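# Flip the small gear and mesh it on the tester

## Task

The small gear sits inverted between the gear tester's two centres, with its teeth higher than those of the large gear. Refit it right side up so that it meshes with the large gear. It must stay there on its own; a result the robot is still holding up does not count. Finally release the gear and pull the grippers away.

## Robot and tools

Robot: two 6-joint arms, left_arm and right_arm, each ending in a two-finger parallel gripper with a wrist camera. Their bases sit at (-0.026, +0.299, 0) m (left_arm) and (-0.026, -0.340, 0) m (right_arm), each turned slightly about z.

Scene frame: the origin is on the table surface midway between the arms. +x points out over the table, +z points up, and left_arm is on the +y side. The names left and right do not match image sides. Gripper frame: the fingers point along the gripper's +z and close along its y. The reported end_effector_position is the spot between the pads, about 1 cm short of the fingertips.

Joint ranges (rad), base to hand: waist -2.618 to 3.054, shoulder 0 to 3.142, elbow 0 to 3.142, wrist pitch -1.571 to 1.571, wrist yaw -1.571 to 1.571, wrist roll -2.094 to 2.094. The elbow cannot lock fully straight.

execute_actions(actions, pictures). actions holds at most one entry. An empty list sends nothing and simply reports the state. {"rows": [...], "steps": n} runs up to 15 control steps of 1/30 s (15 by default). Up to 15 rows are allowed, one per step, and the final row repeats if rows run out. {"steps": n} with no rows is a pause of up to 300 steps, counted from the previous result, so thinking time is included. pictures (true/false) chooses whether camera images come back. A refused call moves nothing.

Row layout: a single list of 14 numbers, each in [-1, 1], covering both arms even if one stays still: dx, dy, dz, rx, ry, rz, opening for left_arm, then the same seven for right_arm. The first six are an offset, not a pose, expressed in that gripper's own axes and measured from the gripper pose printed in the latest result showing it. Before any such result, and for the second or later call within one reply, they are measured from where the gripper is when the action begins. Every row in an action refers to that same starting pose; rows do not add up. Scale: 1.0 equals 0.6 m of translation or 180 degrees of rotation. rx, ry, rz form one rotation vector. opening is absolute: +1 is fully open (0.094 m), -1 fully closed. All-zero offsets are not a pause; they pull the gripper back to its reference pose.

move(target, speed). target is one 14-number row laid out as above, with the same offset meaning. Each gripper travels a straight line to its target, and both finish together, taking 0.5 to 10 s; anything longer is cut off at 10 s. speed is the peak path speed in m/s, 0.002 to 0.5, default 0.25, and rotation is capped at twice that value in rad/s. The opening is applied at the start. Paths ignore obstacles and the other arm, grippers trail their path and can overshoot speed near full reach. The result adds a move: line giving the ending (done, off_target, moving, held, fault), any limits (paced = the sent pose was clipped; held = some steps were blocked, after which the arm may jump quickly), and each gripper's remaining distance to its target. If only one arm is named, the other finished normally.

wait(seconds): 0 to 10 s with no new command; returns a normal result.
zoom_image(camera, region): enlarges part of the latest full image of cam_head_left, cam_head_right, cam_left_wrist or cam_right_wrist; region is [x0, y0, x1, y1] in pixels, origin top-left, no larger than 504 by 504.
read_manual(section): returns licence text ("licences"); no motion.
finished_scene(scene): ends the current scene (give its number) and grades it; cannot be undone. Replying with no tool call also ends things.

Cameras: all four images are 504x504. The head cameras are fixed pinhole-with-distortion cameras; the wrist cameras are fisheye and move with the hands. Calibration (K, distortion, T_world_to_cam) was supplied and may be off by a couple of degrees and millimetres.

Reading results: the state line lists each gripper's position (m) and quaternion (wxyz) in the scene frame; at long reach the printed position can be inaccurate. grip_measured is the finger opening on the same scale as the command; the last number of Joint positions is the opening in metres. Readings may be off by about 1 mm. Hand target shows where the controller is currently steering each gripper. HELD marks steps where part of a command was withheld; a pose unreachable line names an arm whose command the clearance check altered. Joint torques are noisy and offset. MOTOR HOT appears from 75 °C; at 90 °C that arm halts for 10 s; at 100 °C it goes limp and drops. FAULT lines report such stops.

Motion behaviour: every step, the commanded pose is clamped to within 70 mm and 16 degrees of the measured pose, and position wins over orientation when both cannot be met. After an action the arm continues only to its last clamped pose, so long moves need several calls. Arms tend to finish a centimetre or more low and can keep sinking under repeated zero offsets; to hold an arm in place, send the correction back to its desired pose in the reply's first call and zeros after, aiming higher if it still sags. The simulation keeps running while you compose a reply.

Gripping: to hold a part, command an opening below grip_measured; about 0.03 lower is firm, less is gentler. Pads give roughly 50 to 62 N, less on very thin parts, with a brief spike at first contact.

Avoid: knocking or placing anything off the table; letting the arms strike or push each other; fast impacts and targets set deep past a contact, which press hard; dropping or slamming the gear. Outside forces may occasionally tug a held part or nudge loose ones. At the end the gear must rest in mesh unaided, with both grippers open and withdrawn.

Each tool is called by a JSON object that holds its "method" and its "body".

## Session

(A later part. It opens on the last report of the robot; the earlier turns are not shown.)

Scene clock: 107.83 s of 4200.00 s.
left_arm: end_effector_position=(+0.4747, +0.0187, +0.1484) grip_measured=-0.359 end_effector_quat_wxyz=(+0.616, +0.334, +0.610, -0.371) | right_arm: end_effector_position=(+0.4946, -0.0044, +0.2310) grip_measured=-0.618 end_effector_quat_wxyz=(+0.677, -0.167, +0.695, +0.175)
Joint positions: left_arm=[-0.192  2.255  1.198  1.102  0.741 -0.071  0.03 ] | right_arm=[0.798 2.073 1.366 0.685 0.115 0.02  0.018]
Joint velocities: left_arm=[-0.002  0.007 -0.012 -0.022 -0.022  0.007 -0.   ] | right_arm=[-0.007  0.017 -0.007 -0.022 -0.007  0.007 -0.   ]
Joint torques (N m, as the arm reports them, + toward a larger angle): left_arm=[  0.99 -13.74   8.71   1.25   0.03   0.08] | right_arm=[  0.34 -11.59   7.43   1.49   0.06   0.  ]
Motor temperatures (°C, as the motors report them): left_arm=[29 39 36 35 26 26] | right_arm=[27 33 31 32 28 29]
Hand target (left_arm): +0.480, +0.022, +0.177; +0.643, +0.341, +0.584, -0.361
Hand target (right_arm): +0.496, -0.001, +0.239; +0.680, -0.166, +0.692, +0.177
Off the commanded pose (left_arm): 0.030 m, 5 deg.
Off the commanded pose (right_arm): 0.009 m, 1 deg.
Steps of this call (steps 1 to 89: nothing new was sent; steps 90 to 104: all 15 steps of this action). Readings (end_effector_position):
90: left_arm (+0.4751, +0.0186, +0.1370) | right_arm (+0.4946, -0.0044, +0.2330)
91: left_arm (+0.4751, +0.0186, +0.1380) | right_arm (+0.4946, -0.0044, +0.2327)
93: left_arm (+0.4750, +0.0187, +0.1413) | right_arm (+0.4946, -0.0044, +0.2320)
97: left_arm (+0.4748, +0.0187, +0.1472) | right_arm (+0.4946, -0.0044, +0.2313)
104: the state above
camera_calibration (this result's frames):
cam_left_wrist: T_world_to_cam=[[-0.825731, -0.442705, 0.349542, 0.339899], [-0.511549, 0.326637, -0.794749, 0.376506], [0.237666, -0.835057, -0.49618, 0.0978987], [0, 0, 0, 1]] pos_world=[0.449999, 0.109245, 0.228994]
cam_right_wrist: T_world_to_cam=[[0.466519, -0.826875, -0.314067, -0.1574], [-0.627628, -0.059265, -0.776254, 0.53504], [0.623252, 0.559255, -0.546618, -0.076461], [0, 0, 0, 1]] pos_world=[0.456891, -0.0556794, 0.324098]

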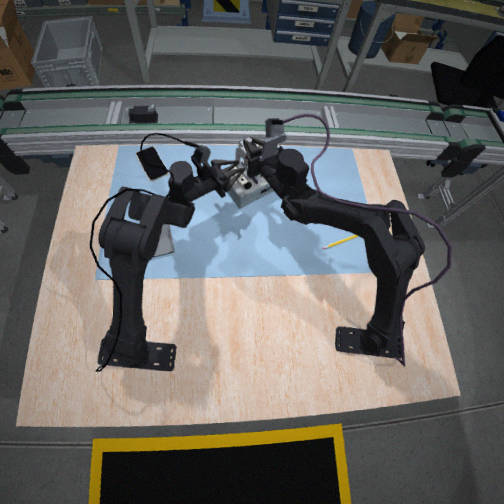

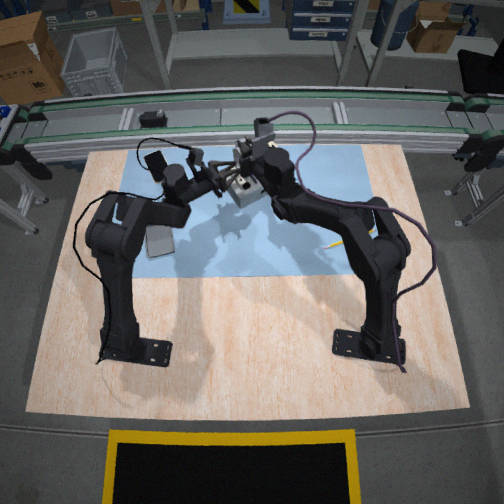

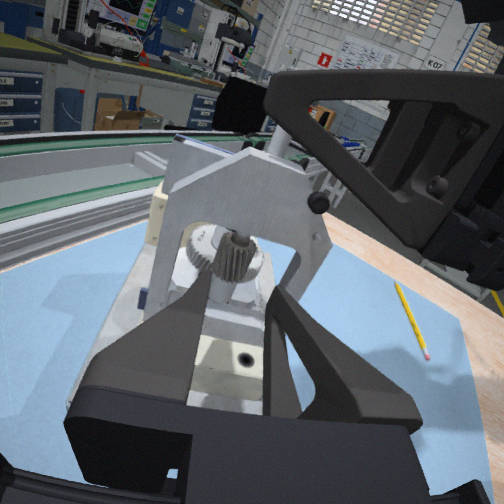

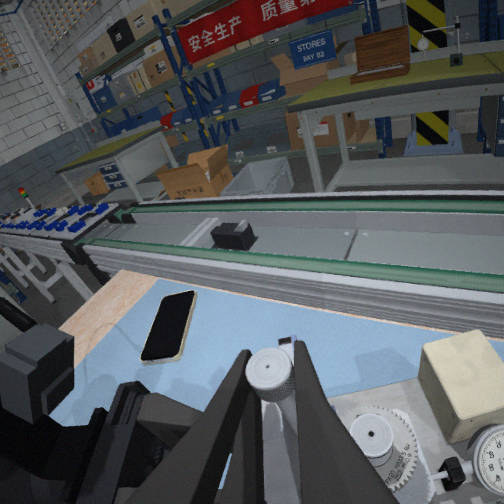

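{"method": "execute_actions", "body": {"actions": [{"rows":[[-0.022,0.008,0.04,0,-0.01,0.03,-0.36,-0.014,0.004,0.006,0,-0.01,0,-0.66]]}]}}

Scene clock: 110.23 s of 4200.00 s.
left_arm: end_effector_position=(+0.4849, +0.0032, +0.1497) grip_measured=-0.359 end_effector_quat_wxyz=(+0.628, +0.355, +0.594, -0.355) | right_arm: end_effector_position=(+0.4946, -0.0044, +0.2313) grip_measured=-0.656 end_effector_quat_wxyz=(+0.677, -0.167, +0.695, +0.176)
Joint positions: left_arm=[-0.215  2.299  1.28   1.075  0.727 -0.012  0.03 ] | right_arm=[0.798 2.073 1.366 0.687 0.115 0.02  0.016]
Joint velocities: left_arm=[ 0.002 -0.007 -0.012  0.022 -0.066  0.007  0.001] | right_arm=[-0.012  0.012  0.007 -0.022 -0.022 -0.022 -0.   ]
Joint torques (N m, as the arm reports them, + toward a larger angle): left_arm=[ -0.06 -12.01   9.1    1.03  -0.1    0.05] | right_arm=[  0.36 -10.79   6.77   1.8    0.07  -0.04]
Motor temperatures (°C, as the motors report them): left_arm=[29 39 36 35 26 26] | right_arm=[27 33 31 33 28 29]
Hand target (left_arm): +0.491, +0.001, +0.162; +0.642, +0.357, +0.584, -0.347
Hand target (right_arm): +0.496, -0.001, +0.239; +0.688, -0.164, +0.684, +0.178
Off the commanded pose (left_arm): 0.014 m, 2 deg.
Off the commanded pose (right_arm): 0.009 m, 2 deg.
Steps of this call (steps 1 to 57: nothing new was sent; steps 58 to 72: all 15 steps of this action). Readings (end_effector_position):
58: left_arm (+0.4759, +0.0173, +0.1489) | right_arm (+0.4946, -0.0044, +0.2312)
59: left_arm (+0.4798, +0.0150, +0.1501) | right_arm (+0.4946, -0.0044, +0.2312)
61: left_arm (+0.4845, +0.0096, +0.1519) | right_arm (+0.4946, -0.0044, +0.2313)
65: left_arm (+0.4846, +0.0033, +0.1513) | right_arm (+0.4946, -0.0044, +0.2313)
72: the state above
camera_calibration (this result's frames):
cam_left_wrist: T_world_to_cam=[[-0.848621, -0.44438, 0.286999, 0.361395], [-0.459683, 0.350975, -0.815787, 0.365735], [0.26179, -0.824222, -0.502119, 0.0723196], [0, 0, 0, 1]] pos_world=[0.455877, 0.0918405, 0.230955]
cam_right_wrist: T_world_to_cam=[[0.467129, -0.82649, -0.314173, -0.157521], [-0.626878, -0.0589941, -0.776881, 0.535021], [0.62355, 0.559851, -0.545667, -0.0766902], [0, 0, 0, 1]] pos_world=[0.456796, -0.0556914, 0.324312]

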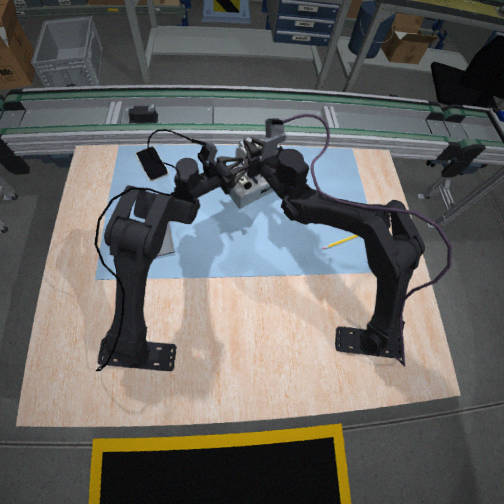

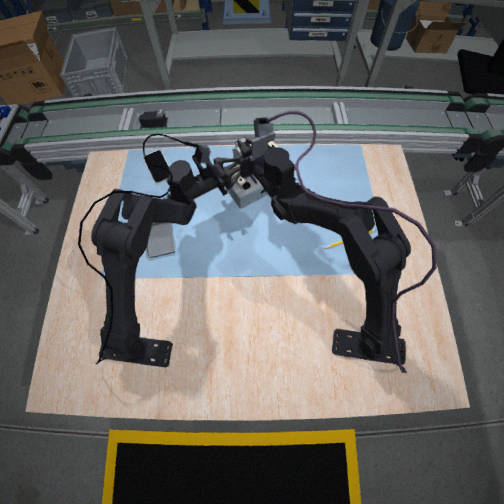

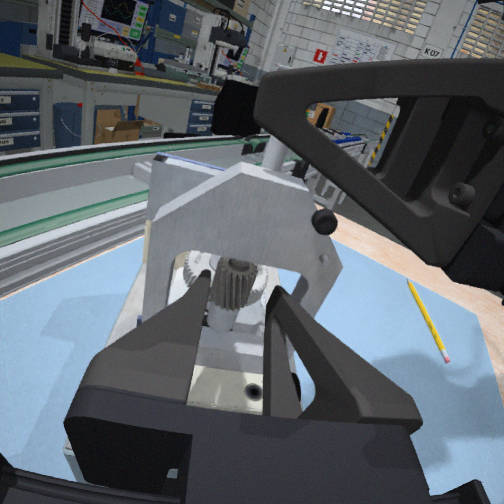

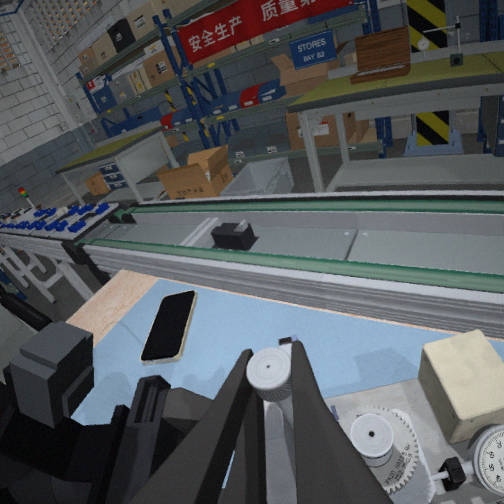

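{"method": "execute_actions", "body": {"actions": [{"rows":[[-0.012,0.014,0.012,0,0,-0.005,-0.36,-0.014,0.004,0.006,0,-0.01,0,-0.69],[-0.012,0.014,0.015,0,0,-0.005,-0.36,-0.014,0.004,0.006,0,-0.01,0,-0.69],[-0.012,0.014,0.02,0,0,-0.005,-0.36,-0.014,0.004,0.006,0,-0.01,0,-0.69],[-0.012,0.014,0.025,0,0,-0.005,-0.36,-0.014,0.004,0.006,0,-0.01,0,-0.69],[-0.012,0.014,0.032,0,0,-0.005,-0.36,-0.014,0.004,0.006,0,-0.01,0,-0.69]]}]}}

{"method": "zoom_image", "body": {"camera": "cam_left_wrist", "region": [140,200,340,400]}}

Scene clock: 119.53 s of 4200.00 s.
left_arm: end_effector_position=(+0.4964, -0.0052, +0.1455) grip_measured=-0.359 end_effector_quat_wxyz=(+0.616, +0.351, +0.605, -0.363) | right_arm: end_effector_position=(+0.4946, -0.0044, +0.2313) grip_measured=-0.677 end_effector_quat_wxyz=(+0.677, -0.167, +0.695, +0.176)
Joint positions: left_arm=[-0.223  2.334  1.357  1.004  0.725 -0.025  0.03 ] | right_arm=[0.798 2.073 1.366 0.687 0.115 0.02  0.015]
Joint velocities: left_arm=[-0.002 -0.002  0.012 -0.051 -0.037 -0.007 -0.001] | right_arm=[ 0.002 -0.007 -0.012  0.066  0.081 -0.022  0.001]
Joint torques (N m, as the arm reports them, + toward a larger angle): left_arm=[ -0.64 -12.7    9.18   1.08  -0.1   -0.05] | right_arm=[  0.35 -10.8    6.77   1.81   0.07  -0.04]
Motor temperatures (°C, as the motors report them): left_arm=[29 39 36 35 26 26] | right_arm=[27 34 31 33 28 29]
Hand target (left_arm): +0.501, -0.009, +0.158; +0.626, +0.350, +0.597, -0.360
Hand target (right_arm): +0.496, -0.001, +0.240; +0.688, -0.164, +0.684, +0.178
Off the commanded pose (left_arm): 0.014 m, 2 deg.
Off the commanded pose (right_arm): 0.009 m, 2 deg.
Steps of this call (steps 1 to 90: nothing new was sent; then 5.80 s passed at rest; steps 91 to 105: all 15 steps of this action). Readings (end_effector_position):
91: left_arm (+0.4856, +0.0030, +0.1495) | right_arm (+0.4946, -0.0044, +0.2313)
92: left_arm (+0.4872, +0.0025, +0.1492) | right_arm (+0.4946, -0.0044, +0.2313)
94: left_arm (+0.4910, +0.0012, +0.1493) | right_arm (+0.4946, -0.0044, +0.2313)
98: left_arm (+0.4968, -0.0027, +0.1493) | right_arm (+0.4946, -0.0044, +0.2313)
105: the state above
camera_calibration (this result's frames):
cam_left_wrist: T_world_to_cam=[[-0.839931, -0.440077, 0.317566, 0.359925], [-0.487916, 0.356166, -0.796922, 0.381859], [0.237601, -0.824304, -0.513876, 0.0739903], [0, 0, 0, 1]] pos_world=[0.471047, 0.0833797, 0.228034]
cam_right_wrist: T_world_to_cam=[[0.467191, -0.826592, -0.313811, -0.157636], [-0.626738, -0.0592605, -0.776973, 0.534973], [0.623643, 0.559672, -0.545743, -0.0767195], [0, 0, 0, 1]] pos_world=[0.45678, -0.0556604, 0.324322]

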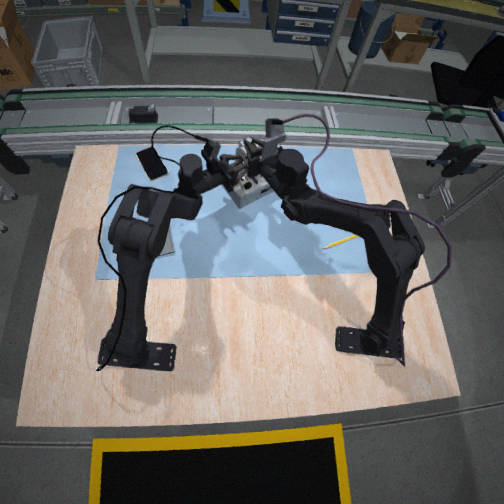

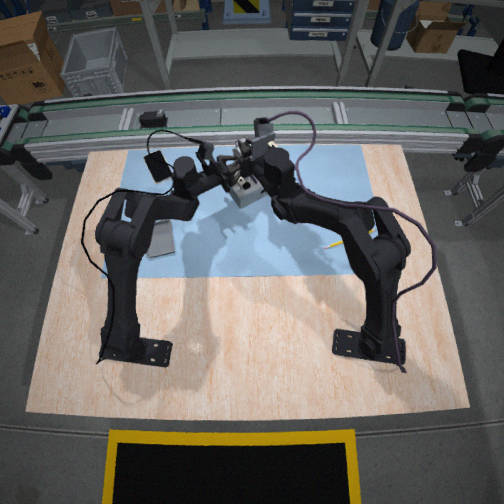

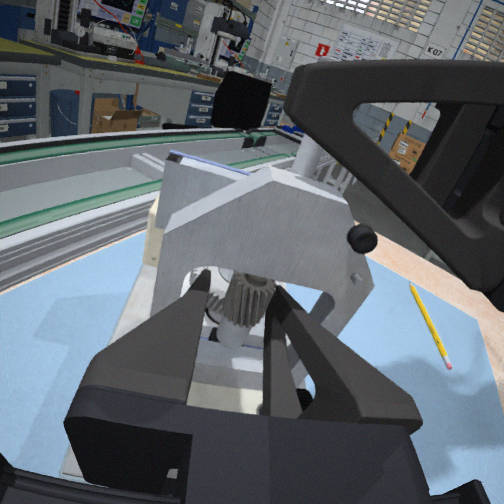

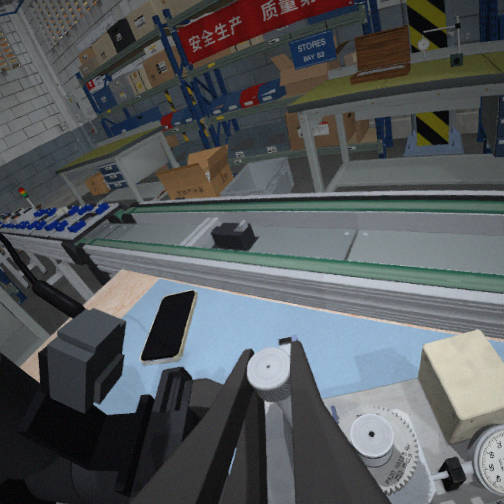

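Region (140, 200, 340, 400) of cam_left_wrist's 504x504 image, scaled by 2.520, with more detail than that image has.

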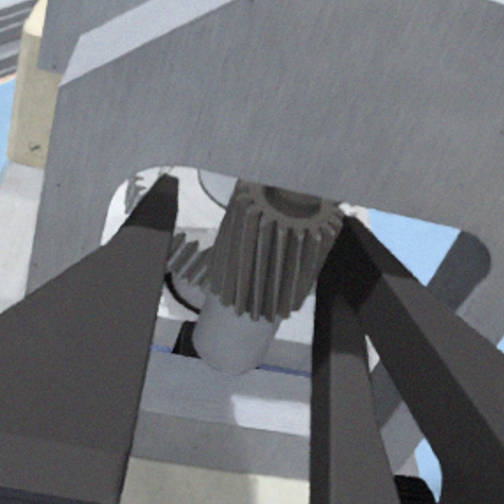

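{"method": "execute_actions", "body": {"actions": [{"rows":[[-0.018,-0.01,0.012,0,-0.008,0,-0.36,-0.014,0.004,0.006,0,-0.01,0,-0.71],[-0.018,-0.01,0.012,0,-0.008,0,-0.36,-0.014,0.004,0.006,0,-0.01,0,-0.71],[-0.018,-0.01,0.015,0,-0.008,0,-0.36,-0.014,0.004,0.006,0,-0.01,0,-0.71],[-0.018,-0.01,0.018,0,-0.008,0,-0.36,-0.014,0.004,0.006,0,-0.01,0,-0.71],[-0.018,-0.008,0.026,0,-0.008,0,-0.36,-0.014,0.004,0.006,0,-0.01,0,-0.71]]}]}}

{"method": "zoom_image", "body": {"camera": "cam_left_wrist", "region": [140,200,340,400]}}

Scene clock: 128.20 s of 4200.00 s.
left_arm: end_effector_position=(+0.4974, -0.0141, +0.1468) grip_measured=-0.359 end_effector_quat_wxyz=(+0.616, +0.346, +0.606, -0.366) | right_arm: end_effector_position=(+0.4946, -0.0044, +0.2313) grip_measured=-0.691 end_effector_quat_wxyz=(+0.677, -0.167, +0.695, +0.175)
Joint positions: left_arm=[-0.241  2.345  1.377  1.002  0.704 -0.04   0.03 ] | right_arm=[0.798 2.073 1.366 0.687 0.115 0.02  0.015]
Joint velocities: left_arm=[ 0.002 -0.017 -0.022 -0.037 -0.007 -0.007  0.   ] | right_arm=[-0.002 -0.002  0.017 -0.022 -0.022  0.022 -0.001]
Joint torques (N m, as the arm reports them, + toward a larger angle): left_arm=[ -1.2  -12.49   9.21   1.06  -0.08  -0.07] | right_arm=[  0.34 -10.78   6.77   1.81   0.06  -0.03]
Motor temperatures (°C, as the motors report them): left_arm=[29 40 36 35 26 26] | right_arm=[27 34 31 34 28 29]
Hand target (left_arm): +0.500, -0.021, +0.157; +0.623, +0.347, +0.597, -0.367
Hand target (right_arm): +0.496, -0.001, +0.240; +0.688, -0.164, +0.684, +0.178
Off the commanded pose (left_arm): 0.012 m, 1 deg.
Off the commanded pose (right_arm): 0.009 m, 2 deg.
Steps of this call (steps 1 to 90: nothing new was sent; then 5.17 s passed at rest; steps 91 to 105: all 15 steps of this action). Readings (end_effector_position):
91: left_arm (+0.4963, -0.0057, +0.1448) | right_arm (+0.4946, -0.0044, +0.2313)
92: left_arm (+0.4963, -0.0061, +0.1449) | right_arm (+0.4946, -0.0044, +0.2313)
94: left_arm (+0.4949, -0.0090, +0.1449) | right_arm (+0.4946, -0.0044, +0.2313)
98: left_arm (+0.4968, -0.0134, +0.1464) | right_arm (+0.4946, -0.0044, +0.2313)
105: the state above
camera_calibration (this result's frames):
cam_left_wrist: T_world_to_cam=[[-0.836493, -0.438847, 0.328165, 0.35317], [-0.494442, 0.346287, -0.797253, 0.389708], [0.236233, -0.829155, -0.506651, 0.0666675], [0, 0, 0, 1]] pos_world=[0.472363, 0.0753146, 0.228575]
cam_right_wrist: T_world_to_cam=[[0.467254, -0.826694, -0.313449, -0.157751], [-0.626599, -0.059527, -0.777065, 0.534924], [0.623737, 0.559494, -0.54582, -0.0767488], [0, 0, 0, 1]] pos_world=[0.456763, -0.0556293, 0.324333]

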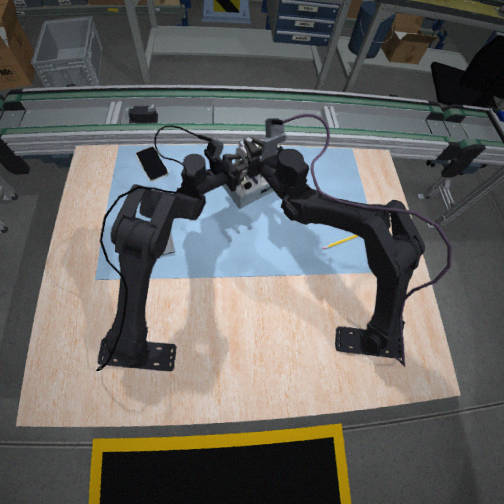

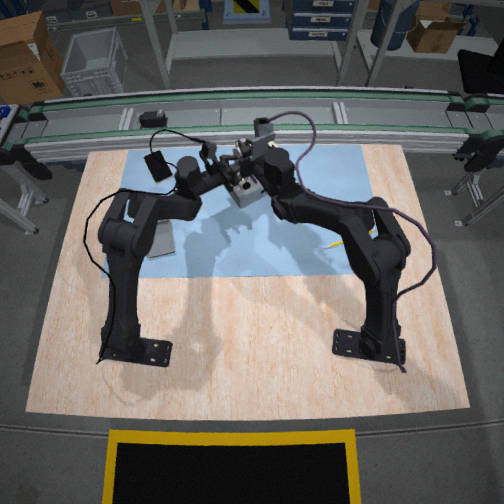

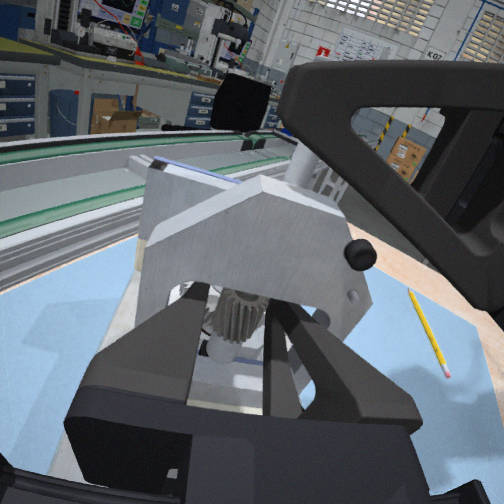

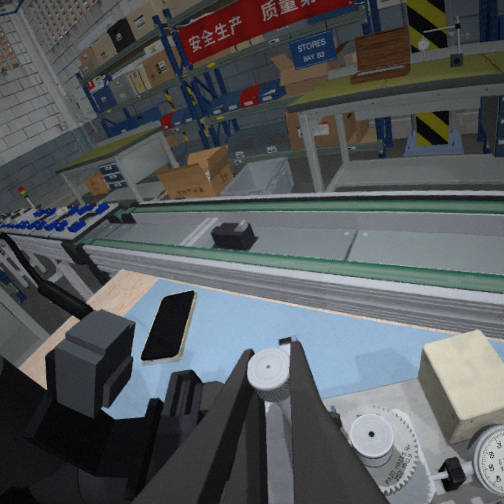

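Region (140, 200, 340, 400) of cam_left_wrist's 504x504 image, scaled by 2.520, with more detail than that image has.

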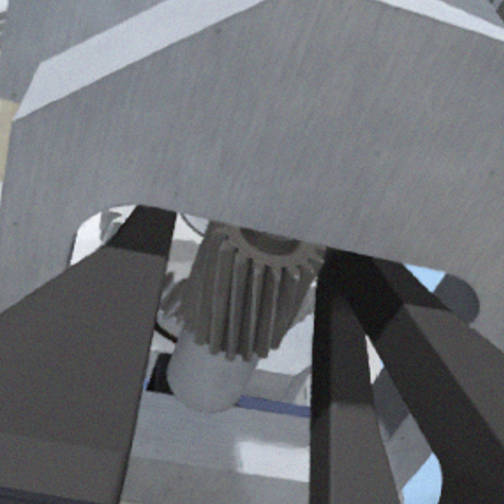

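{"method": "execute_actions", "body": {"actions": [{"rows":[[-0.006,0,0.012,0,-0.006,0,-0.4,-0.014,0.004,0.006,0,-0.01,0,-0.72]]}]}}

Scene clock: 131.90 s of 4200.00 s.
left_arm: end_effector_position=(+0.4977, -0.0140, +0.1463) grip_measured=-0.398 end_effector_quat_wxyz=(+0.619, +0.343, +0.603, -0.368) | right_arm: end_effector_position=(+0.4946, -0.0044, +0.2313) grip_measured=-0.691 end_effector_quat_wxyz=(+0.677, -0.167, +0.695, +0.175)
Joint positions: left_arm=[-0.241  2.354  1.377  1.027  0.702 -0.05   0.028] | right_arm=[0.798 2.073 1.366 0.687 0.115 0.019 0.014]
Joint velocities: left_arm=[-0.012  0.007  0.002 -0.007 -0.022 -0.022  0.   ] | right_arm=[-0.007 -0.012 -0.017 -0.022 -0.022 -0.022 -0.   ]
Joint torques (N m, as the arm reports them, + toward a larger angle): left_arm=[ -1.01 -11.88   9.1    0.96  -0.07  -0.1 ] | right_arm=[  0.35 -10.8    6.76   1.81   0.07  -0.03]
Motor temperatures (°C, as the motors report them): left_arm=[29 40 36 35 26 26] | right_arm=[27 34 31 34 28 29]
Hand target (left_arm): +0.501, -0.020, +0.151; +0.621, +0.342, +0.600, -0.369
Hand target (right_arm): +0.496, -0.001, +0.240; +0.688, -0.164, +0.684, +0.178
Off the commanded pose (left_arm): 0.008 m, 0 deg.
Off the commanded pose (right_arm): 0.009 m, 2 deg.
Steps of this call (steps 1 to 90: nothing new was sent; then 0.20 s passed at rest; steps 91 to 105: all 15 steps of this action). Readings (end_effector_position):
91: left_arm (+0.4975, -0.0140, +0.1463) | right_arm (+0.4946, -0.0044, +0.2313)
92: left_arm (+0.4975, -0.0140, +0.1463) | right_arm (+0.4946, -0.0044, +0.2313)
94: left_arm (+0.4976, -0.0140, +0.1462) | right_arm (+0.4946, -0.0044, +0.2313)
98: left_arm (+0.4977, -0.0140, +0.1463) | right_arm (+0.4946, -0.0044, +0.2313)
105: the state above
camera_calibration (this result's frames):
cam_left_wrist: T_world_to_cam=[[-0.837714, -0.436551, 0.328114, 0.354268], [-0.490592, 0.337634, -0.80332, 0.388277], [0.239908, -0.833922, -0.497009, 0.0631431], [0, 0, 0, 1]] pos_world=[0.472112, 0.0762169, 0.227053]
cam_right_wrist: T_world_to_cam=[[0.467317, -0.826796, -0.313087, -0.157867], [-0.626459, -0.0597935, -0.777158, 0.534875], [0.62383, 0.559315, -0.545896, -0.0767781], [0, 0, 0, 1]] pos_world=[0.456747, -0.0555983, 0.324343]

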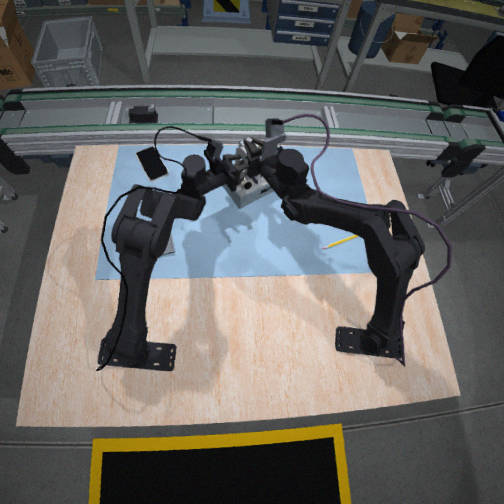

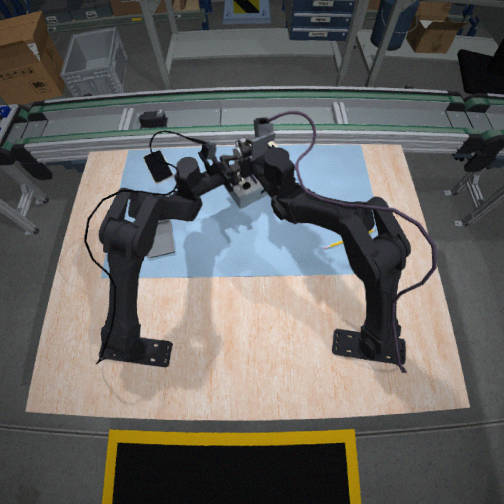

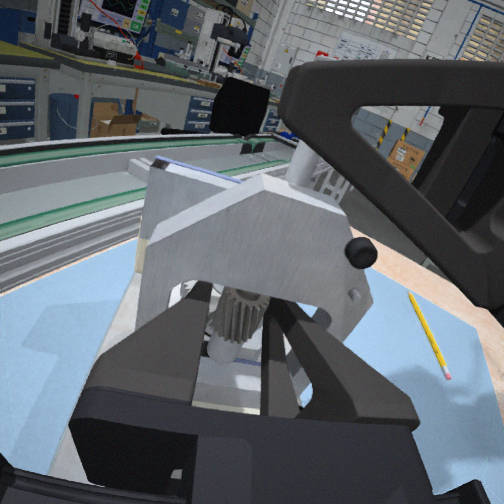

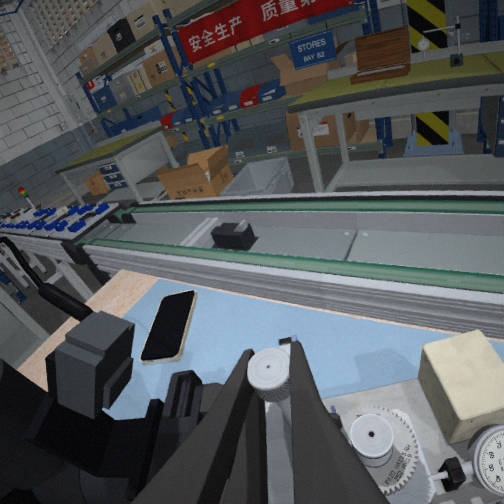

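{"method": "execute_actions", "body": {"actions": [{"rows":[[-0.012,0,0.008,0,0,0.01,-0.62,-0.014,0.004,0.006,0,-0.01,0,-0.72]]}]}}

Scene clock: 139.27 s of 4200.00 s.
left_arm: end_effector_position=(+0.4984, -0.0134, +0.1465) grip_measured=-0.614 end_effector_quat_wxyz=(+0.624, +0.348, +0.600, -0.360) | right_arm: end_effector_position=(+0.4946, -0.0044, +0.2313) grip_measured=-0.691 end_effector_quat_wxyz=(+0.678, -0.167, +0.694, +0.175)
Joint positions: left_arm=[-0.241  2.354  1.377  1.027  0.698 -0.029  0.018] | right_arm=[0.798 2.073 1.366 0.687 0.115 0.019 0.014]
Joint velocities: left_arm=[ 0.002 -0.007  0.007 -0.037  0.007 -0.007  0.   ] | right_arm=[ 0.007  0.017 -0.007  0.037  0.007  0.007  0.   ]
Joint torques (N m, as the arm reports them, + toward a larger angle): left_arm=[ -0.68 -13.03   8.62   0.77  -0.07   0.09] | right_arm=[  0.36 -10.78   6.78   1.81   0.07  -0.04]
Motor temperatures (°C, as the motors report them): left_arm=[29 40 36 35 26 26] | right_arm=[27 34 31 35 28 29]
Hand target (left_arm): +0.500, -0.018, +0.154; +0.625, +0.353, +0.597, -0.358
Hand target (right_arm): +0.496, -0.001, +0.240; +0.688, -0.164, +0.684, +0.178
Off the commanded pose (left_arm): 0.009 m, 1 deg.
Off the commanded pose (right_arm): 0.009 m, 2 deg.
Steps of this call (steps 1 to 90: nothing new was sent; then 3.87 s passed at rest; steps 91 to 105: all 15 steps of this action). Readings (end_effector_position):
91: left_arm (+0.4980, -0.0138, +0.1464) | right_arm (+0.4946, -0.0044, +0.2313)
92: left_arm (+0.4982, -0.0137, +0.1464) | right_arm (+0.4946, -0.0044, +0.2313)
94: left_arm (+0.4984, -0.0134, +0.1465) | right_arm (+0.4946, -0.0044, +0.2313)
98: left_arm (+0.4984, -0.0134, +0.1465) | right_arm (+0.4946, -0.0044, +0.2313)
105: the state above
camera_calibration (this result's frames):
cam_left_wrist: T_world_to_cam=[[-0.841325, -0.444337, 0.307792, 0.359797], [-0.477253, 0.3433, -0.808934, 0.382791], [0.253774, -0.827472, -0.500889, 0.0572315], [0, 0, 0, 1]] pos_world=[0.47087, 0.0758162, 0.227577]
cam_right_wrist: T_world_to_cam=[[0.467379, -0.826898, -0.312724, -0.157982], [-0.626319, -0.0600601, -0.77725, 0.534826], [0.623924, 0.559136, -0.545973, -0.0768075], [0, 0, 0, 1]] pos_world=[0.456731, -0.0555673, 0.324354]

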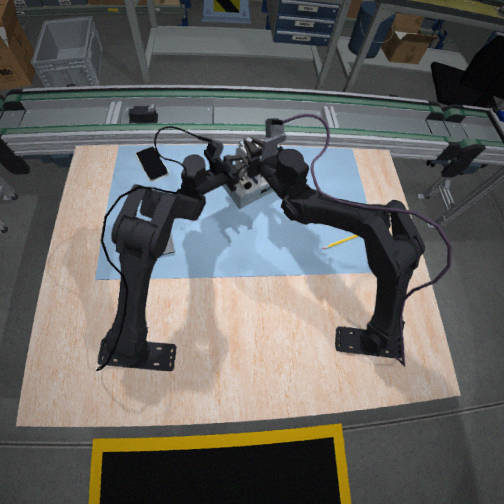

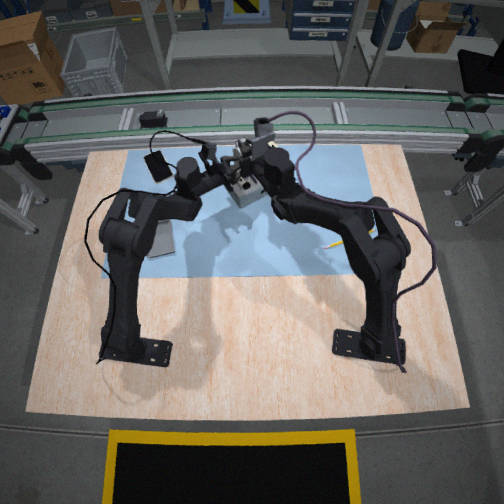

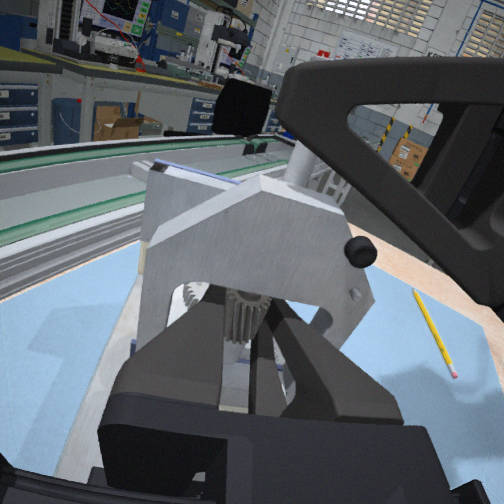

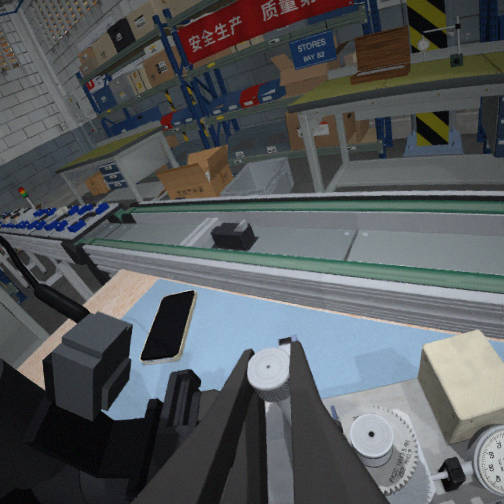

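{"method": "execute_actions", "body": {"actions": [{"rows":[[-0.03,0,0.008,0,0,0,-0.67,-0.02,0.004,0.006,0,-0.01,0,-0.72],[-0.03,0,0.008,0,0,0,-0.67,-0.03,0.004,0.006,0,-0.01,0,-0.72],[-0.03,0,0.008,0,0,0,-0.67,-0.04,0.004,0.006,0,-0.01,0,-0.72],[-0.03,0,0.008,0,0,0,-0.67,-0.05,0.004,0.004,0,-0.01,0,-0.72],[-0.03,0,0.008,0,0,0,-0.67,-0.065,0.004,0.004,0,-0.01,0,-0.72]]}]}}

Scene clock: 144.47 s of 4200.00 s.
left_arm: end_effector_position=(+0.4987, -0.0132, +0.1468) grip_measured=-0.640 end_effector_quat_wxyz=(+0.619, +0.348, +0.606, -0.359) | right_arm: end_effector_position=(+0.4947, -0.0042, +0.2312) grip_measured=-0.692 end_effector_quat_wxyz=(+0.663, -0.173, +0.709, +0.169)
Joint positions: left_arm=[-0.241  2.343  1.377  0.997  0.696 -0.023  0.017] | right_arm=[0.798 2.058 1.389 0.604 0.115 0.019 0.014]
Joint velocities: left_arm=[-0.002 -0.002 -0.007 -0.022  0.051  0.007 -0.   ] | right_arm=[ 0.012 -0.012  0.002 -0.007  0.022  0.007 -0.   ]
Joint torques (N m, as the arm reports them, + toward a larger angle): left_arm=[ -0.58 -14.65   8.54   0.76   0.01  -0.08] | right_arm=[  0.26 -14.23   8.64   1.71   0.06  -0.04]
Motor temperatures (°C, as the motors report them): left_arm=[29 41 36 35 26 26] | right_arm=[27 34 31 35 28 29]
Hand target (left_arm): +0.500, -0.017, +0.165; +0.624, +0.348, +0.599, -0.360
Hand target (right_arm): +0.495, -0.002, +0.270; +0.688, -0.164, +0.684, +0.178
Off the commanded pose (left_arm): 0.018 m, 1 deg.
Off the commanded pose (right_arm): 0.039 m, 4 deg.
Steps of this call (steps 1 to 90: nothing new was sent; then 1.70 s passed at rest; steps 91 to 105: all 15 steps of this action). Readings (end_effector_position):
91: left_arm (+0.4985, -0.0133, +0.1471) | right_arm (+0.4946, -0.0044, +0.2313)
92: left_arm (+0.4986, -0.0132, +0.1471) | right_arm (+0.4946, -0.0044, +0.2313)
94: left_arm (+0.4987, -0.0132, +0.1468) | right_arm (+0.4949, -0.0041, +0.2312)
98: left_arm (+0.4987, -0.0132, +0.1468) | right_arm (+0.4948, -0.0042, +0.2315)
105: the state above
camera_calibration (this result's frames):
cam_left_wrist: T_world_to_cam=[[-0.836255, -0.448922, 0.314875, 0.356345], [-0.488677, 0.349654, -0.799336, 0.387474], [0.248742, -0.822321, -0.511778, 0.061675], [0, 0, 0, 1]] pos_world=[0.472004, 0.0752061, 0.229082]
cam_right_wrist: T_world_to_cam=[[0.456161, -0.834644, -0.308685, -0.153405], [-0.653934, -0.0791279, -0.752403, 0.542723], [0.603563, 0.545076, -0.581897, -0.0587269], [0, 0, 0, 1]] pos_world=[0.460328, -0.0530836, 0.32682]

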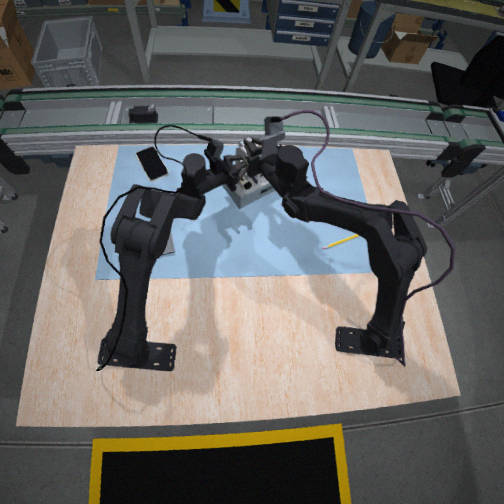

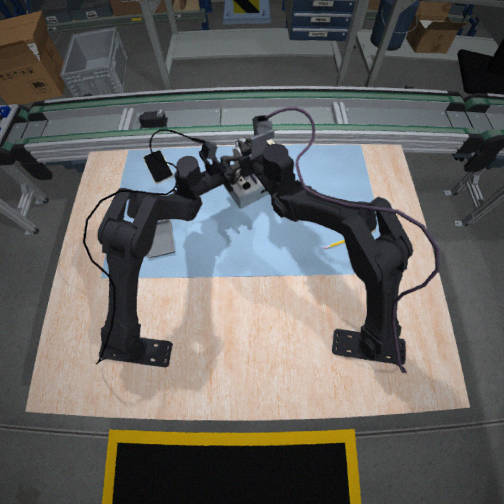

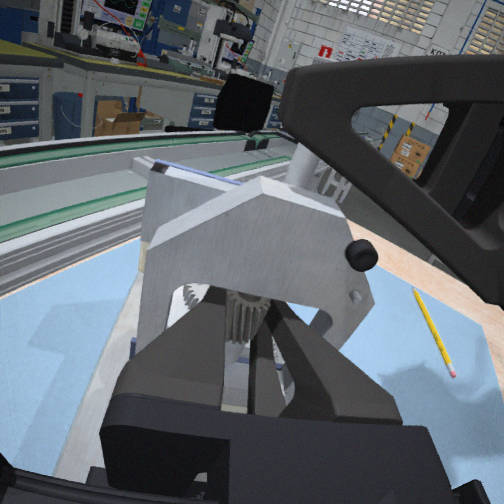

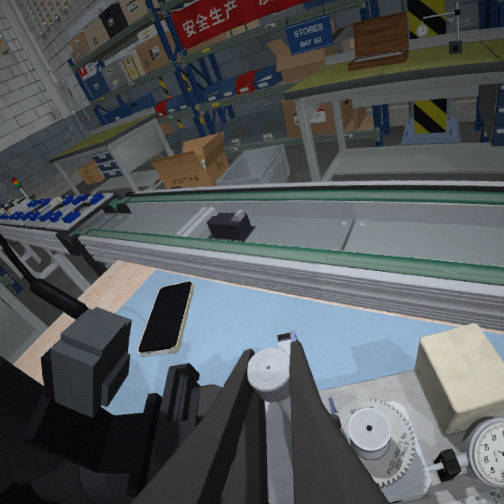

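Only a few N so far; more pull with wrist pitch.

{"method": "execute_actions", "body": {"actions": [{"rows":[[-0.03,0,0.008,0,-0.006,0,-0.67,-0.11,0.004,0.0,0,-0.08,0,-0.72]]}]}}

Scene clock: 148.23 s of 4200.00 s.
left_arm: end_effector_position=(+0.4988, -0.0131, +0.1468) grip_measured=-0.640 end_effector_quat_wxyz=(+0.618, +0.346, +0.607, -0.360) | right_arm: end_effector_position=(+0.4950, -0.0042, +0.2346) grip_measured=-0.692 end_effector_quat_wxyz=(+0.679, -0.171, +0.693, +0.171)
Joint positions: left_arm=[-0.241  2.343  1.377  0.997  0.695 -0.029  0.017] | right_arm=[0.798 2.069 1.373 0.676 0.116 0.008 0.014]
Joint velocities: left_arm=[ 0.012 -0.007 -0.012 -0.125  0.007 -0.022 -0.001] | right_arm=[ 0.002 -0.012 -0.017 -0.022 -0.022 -0.007  0.001]
Joint torques (N m, as the arm reports them, + toward a larger angle): left_arm=[ -0.5  -14.5    8.5    0.88  -0.08  -0.08] | right_arm=[  0.29 -13.22   7.42   2.83   0.08  -0.16]
Motor temperatures (°C, as the motors report them): left_arm=[29 41 35 35 26 26] | right_arm=[27 35 31 35 28 29]
Hand target (left_arm): +0.500, -0.017, +0.165; +0.625, +0.345, +0.600, -0.362
Hand target (right_arm): +0.492, -0.005, +0.296; +0.743, -0.149, +0.624, +0.190
Off the commanded pose (left_arm): 0.019 m, 1 deg.
Off the commanded pose (right_arm): 0.063 m, 12 deg.
Steps of this call (steps 1 to 90: nothing new was sent; then 0.27 s passed at rest; steps 91 to 105: all 15 steps of this action). Readings (end_effector_position):
91: left_arm (+0.4988, -0.0131, +0.1468) | right_arm (+0.4948, -0.0042, +0.2338)
92: left_arm (+0.4988, -0.0131, +0.1468) | right_arm (+0.4947, -0.0043, +0.2342)
94: left_arm (+0.4988, -0.0131, +0.1468) | right_arm (+0.4948, -0.0043, +0.2344)
98: left_arm (+0.4988, -0.0131, +0.1468) | right_arm (+0.4949, -0.0042, +0.2346)
105: the state above
camera_calibration (this result's frames):
cam_left_wrist: T_world_to_cam=[[-0.834226, -0.448844, 0.320322, 0.354727], [-0.492992, 0.346846, -0.797908, 0.389435], [0.247034, -0.823552, -0.510624, 0.0623841], [0, 0, 0, 1]] pos_world=[0.4725, 0.0755198, 0.228961]
cam_right_wrist: T_world_to_cam=[[0.468761, -0.829859, -0.30265, -0.160088], [-0.621706, -0.0665635, -0.780417, 0.536119], [0.627491, 0.553989, -0.547131, -0.0768049], [0, 0, 0, 1]] pos_world=[0.456546, -0.0546157, 0.327924]

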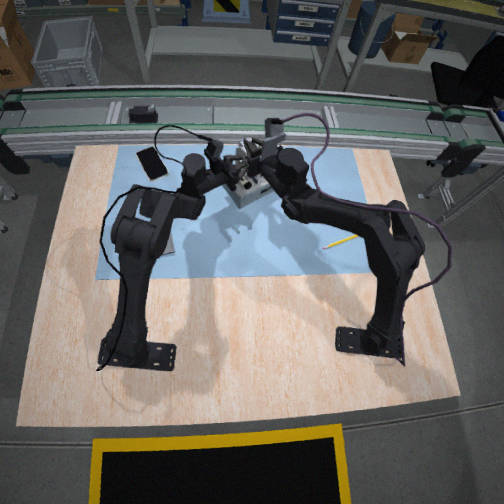

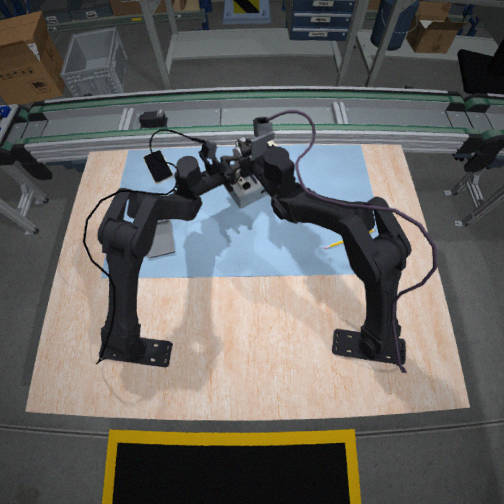

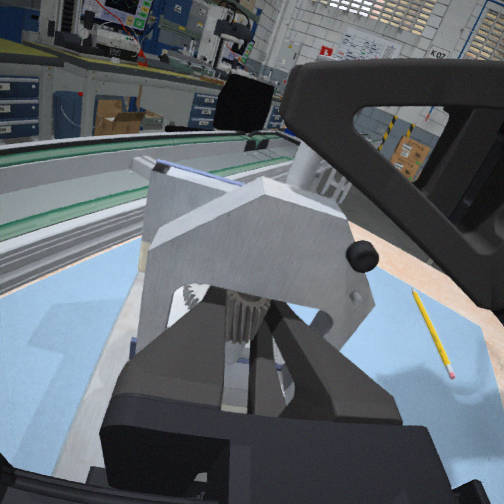

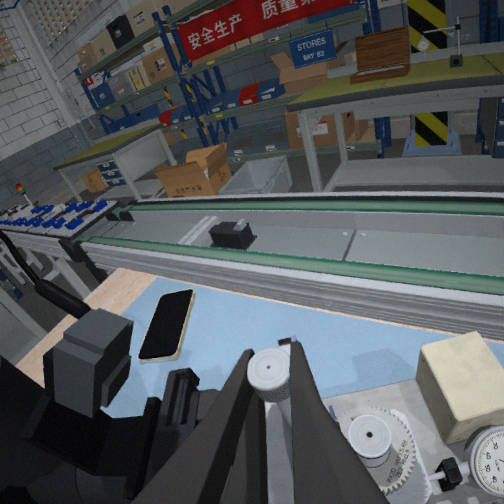

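{"method": "execute_actions", "body": {"actions": [{"rows":[[-0.03,0,0.008,0,-0.006,0,-0.67,-0.16,0.004,0.006,0,-0.035,0,-0.72]]}], "pictures": false}}

Scene clock: 154.90 s of 4200.00 s.
left_arm: end_effector_position=(+0.4990, -0.0130, +0.1469) grip_measured=-0.640 end_effector_quat_wxyz=(+0.617, +0.343, +0.609, -0.363) | right_arm: end_effector_position=(+0.4946, -0.0045, +0.2350) grip_measured=-0.692 end_effector_quat_wxyz=(+0.648, -0.182, +0.723, +0.159)
Joint positions: left_arm=[-0.241  2.343  1.377  0.997  0.694 -0.04   0.017] | right_arm=[0.798 2.037 1.425 0.501 0.116 0.008 0.014]
Joint velocities: left_arm=[-0.012  0.002  0.007  0.007 -0.081  0.007 -0.001] | right_arm=[-0.007  0.002  0.027 -0.11   0.022 -0.007  0.001]
Joint torques (N m, as the arm reports them, + toward a larger angle): left_arm=[ -0.41 -14.3    8.71   0.91  -0.05  -0.05] | right_arm=[  0.23 -16.92   9.86   2.35   0.07  -0.12]
Motor temperatures (°C, as the motors report them): left_arm=[29 43 35 35 26 26] | right_arm=[27 36 32 38 28 29]
Hand target (left_arm): +0.501, -0.017, +0.165; +0.624, +0.343, +0.601, -0.364
Hand target (right_arm): +0.491, -0.006, +0.319; +0.715, -0.160, +0.656, +0.181
Off the commanded pose (left_arm): 0.019 m, 1 deg.
Off the commanded pose (right_arm): 0.096 m, 12 deg; position clipped at the last step of the last action.
Steps of this call (steps 1 to 90: nothing new was sent; then 3.17 s passed at rest; steps 91 to 105: all 15 steps of this action). Readings (end_effector_position):
91: left_arm (+0.4988, -0.0131, +0.1468) | right_arm (+0.4950, -0.0042, +0.2343)
92: left_arm (+0.4988, -0.0131, +0.1469) | right_arm (+0.4949, -0.0043, +0.2345)
94: left_arm (+0.4989, -0.0131, +0.1469) | right_arm (+0.4948, -0.0044, +0.2358)
98: left_arm (+0.4990, -0.0130, +0.1469) | right_arm (+0.4946, -0.0045, +0.2356)
105: the state above

{"method": "execute_actions", "body": {"actions": [{"rows":[[-0.055,0.004,0.005,0,-0.03,0.015,-0.67,-0.16,0.004,-0.01,0,-0.075,0,-0.72]]}]}}

{"method": "zoom_image", "body": {"camera": "cam_left_wrist", "region": [140,200,340,400]}}

Scene clock: 160.27 s of 4200.00 s.
left_arm: end_effector_position=(+0.4985, -0.0131, +0.1504) grip_measured=-0.640 end_effector_quat_wxyz=(+0.622, +0.339, +0.602, -0.369) | right_arm: end_effector_position=(+0.4946, -0.0045, +0.2356) grip_measured=-0.692 end_effector_quat_wxyz=(+0.648, -0.182, +0.722, +0.159)
Joint positions: left_arm=[-0.241  2.349  1.377  1.033  0.696 -0.061  0.017] | right_arm=[0.798 2.037 1.425 0.503 0.116 0.006 0.014]
Joint velocities: left_arm=[-0.007  0.022 -0.012  0.037 -0.022 -0.037  0.001] | right_arm=[-0.017 -0.017 -0.027  0.007 -0.037  0.051  0.   ]
Joint torques (N m, as the arm reports them, + toward a larger angle): left_arm=[  0.11 -13.7    8.95   1.57  -0.05  -0.07] | right_arm=[  0.42 -16.68   8.68   2.67   0.09  -0.24]
Motor temperatures (°C, as the motors report them): left_arm=[29 43 35 35 26 26] | right_arm=[27 37 32 39 28 29]
Hand target (left_arm): +0.501, -0.013, +0.179; +0.652, +0.340, +0.571, -0.364
Hand target (right_arm): +0.489, -0.006, +0.322; +0.726, -0.160, +0.644, +0.180
Off the commanded pose (left_arm): 0.030 m, 5 deg.
Off the commanded pose (right_arm): 0.096 m, 13 deg; position clipped at the last step of the last action.
Steps of this call (steps 1 to 90: nothing new was sent; then 1.87 s passed at rest; steps 91 to 105: all 15 steps of this action). Readings (end_effector_position):
91: left_arm (+0.4990, -0.0130, +0.1485) | right_arm (+0.4946, -0.0045, +0.2350)
92: left_arm (+0.4989, -0.0130, +0.1491) | right_arm (+0.4946, -0.0045, +0.2351)
94: left_arm (+0.4987, -0.0131, +0.1499) | right_arm (+0.4946, -0.0045, +0.2353)
98: left_arm (+0.4985, -0.0131, +0.1504) | right_arm (+0.4946, -0.0045, +0.2355)
105: the state above
camera_calibration (this result's frames):
cam_left_wrist: T_world_to_cam=[[-0.835292, -0.438528, 0.331632, 0.352241], [-0.492069, 0.327195, -0.806729, 0.392828], [0.245265, -0.83704, -0.48909, 0.0617464], [0, 0, 0, 1]] pos_world=[0.472378, 0.0776206, 0.23029]
cam_right_wrist: T_world_to_cam=[[0.447179, -0.845599, -0.291535, -0.151848], [-0.67681, -0.106799, -0.72837, 0.551461], [0.584774, 0.523025, -0.620068, -0.0377939], [0, 0, 0, 1]] pos_world=[0.463238, -0.0497404, 0.333963]

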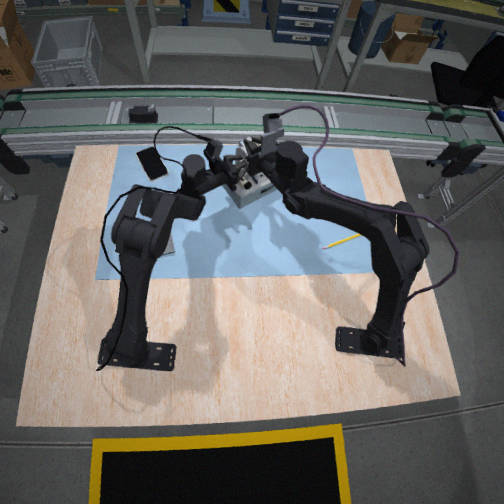

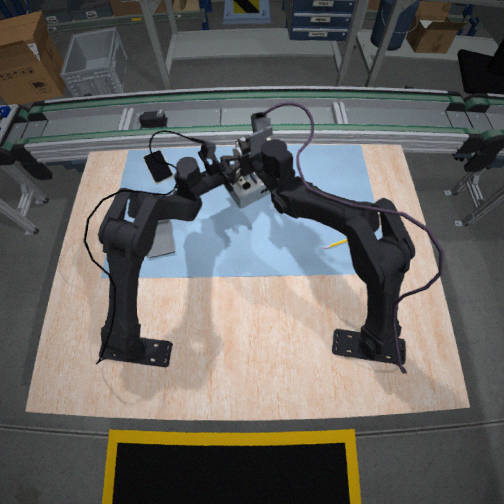

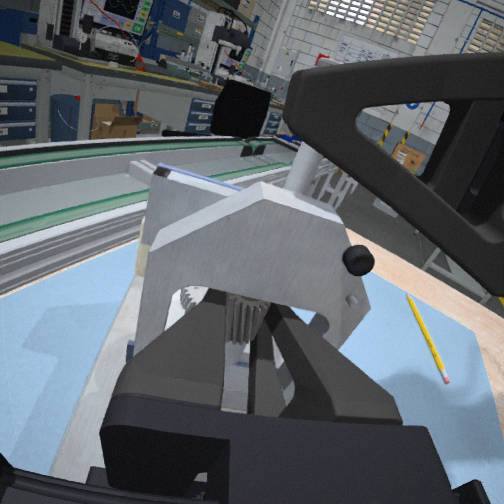

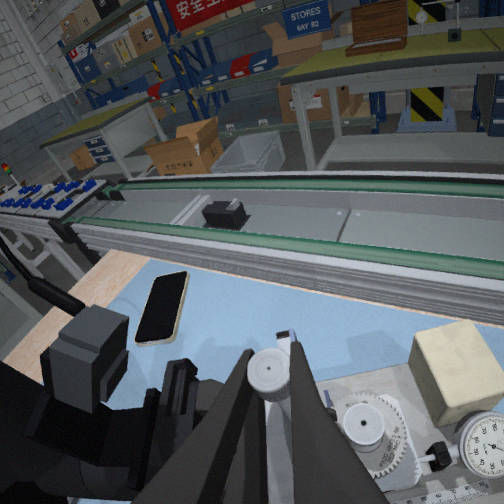

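Region (140, 200, 340, 400) of cam_left_wrist's 504x504 image, scaled by 2.520, with more detail than that image has.

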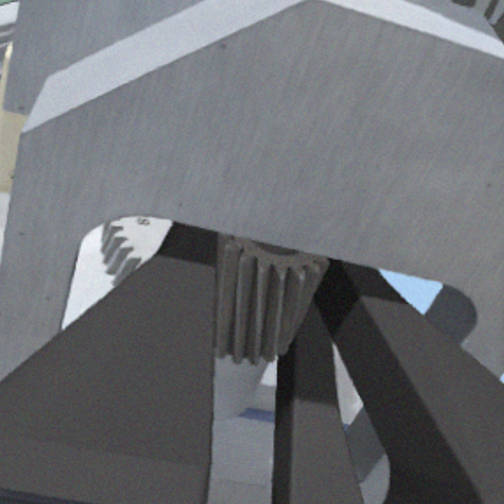

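{"method": "execute_actions", "body": {"actions": [{"rows":[[-0.045,0.004,0.005,0,-0.024,0.02,-0.67,-0.16,0.004,0.02,0,-0.06,0,-0.72]]}], "pictures": false}}

Scene clock: 165.60 s of 4200.00 s.
left_arm: end_effector_position=(+0.4991, -0.0128, +0.1501) grip_measured=-0.640 end_effector_quat_wxyz=(+0.626, +0.338, +0.599, -0.367) | right_arm: end_effector_position=(+0.4964, -0.0036, +0.2347) grip_measured=-0.692 end_effector_quat_wxyz=(+0.635, -0.186, +0.734, +0.153)
Joint positions: left_arm=[-0.241  2.356  1.377  1.049  0.692 -0.062  0.017] | right_arm=[0.798 2.037 1.462 0.427 0.117 0.006 0.014]
Joint velocities: left_arm=[-0.022 -0.002 -0.002  0.022 -0.081 -0.081  0.001] | right_arm=[ 0.002  0.012  0.017 -0.066 -0.051 -0.007  0.   ]
Joint torques (N m, as the arm reports them, + toward a larger angle): left_arm=[ -0.11 -13.55   8.71   1.48  -0.02   0.05] | right_arm=[  0.15 -14.08  11.32   2.57   0.04  -0.21]
Motor temperatures (°C, as the motors report them): left_arm=[29 43 36 36 26 26] | right_arm=[27 39 33 40 28 29]
Hand target (left_arm): +0.501, -0.013, +0.177; +0.655, +0.344, +0.567, -0.361
Hand target (right_arm): +0.499, -0.001, +0.319; +0.712, -0.165, +0.660, +0.176
Off the commanded pose (left_arm): 0.028 m, 5 deg.
Off the commanded pose (right_arm): 0.097 m, 13 deg; position clipped at the last step of the last action.
Steps of this call (steps 1 to 90: nothing new was sent; then 1.83 s passed at rest; steps 91 to 105: all 15 steps of this action). Readings (end_effector_position):
91: left_arm (+0.4985, -0.0132, +0.1503) | right_arm (+0.4950, -0.0042, +0.2365)
92: left_arm (+0.4985, -0.0132, +0.1504) | right_arm (+0.4954, -0.0040, +0.2357)
94: left_arm (+0.4986, -0.0131, +0.1504) | right_arm (+0.4959, -0.0038, +0.2355)
98: left_arm (+0.4990, -0.0129, +0.1502) | right_arm (+0.4962, -0.0036, +0.2349)
105: the state above


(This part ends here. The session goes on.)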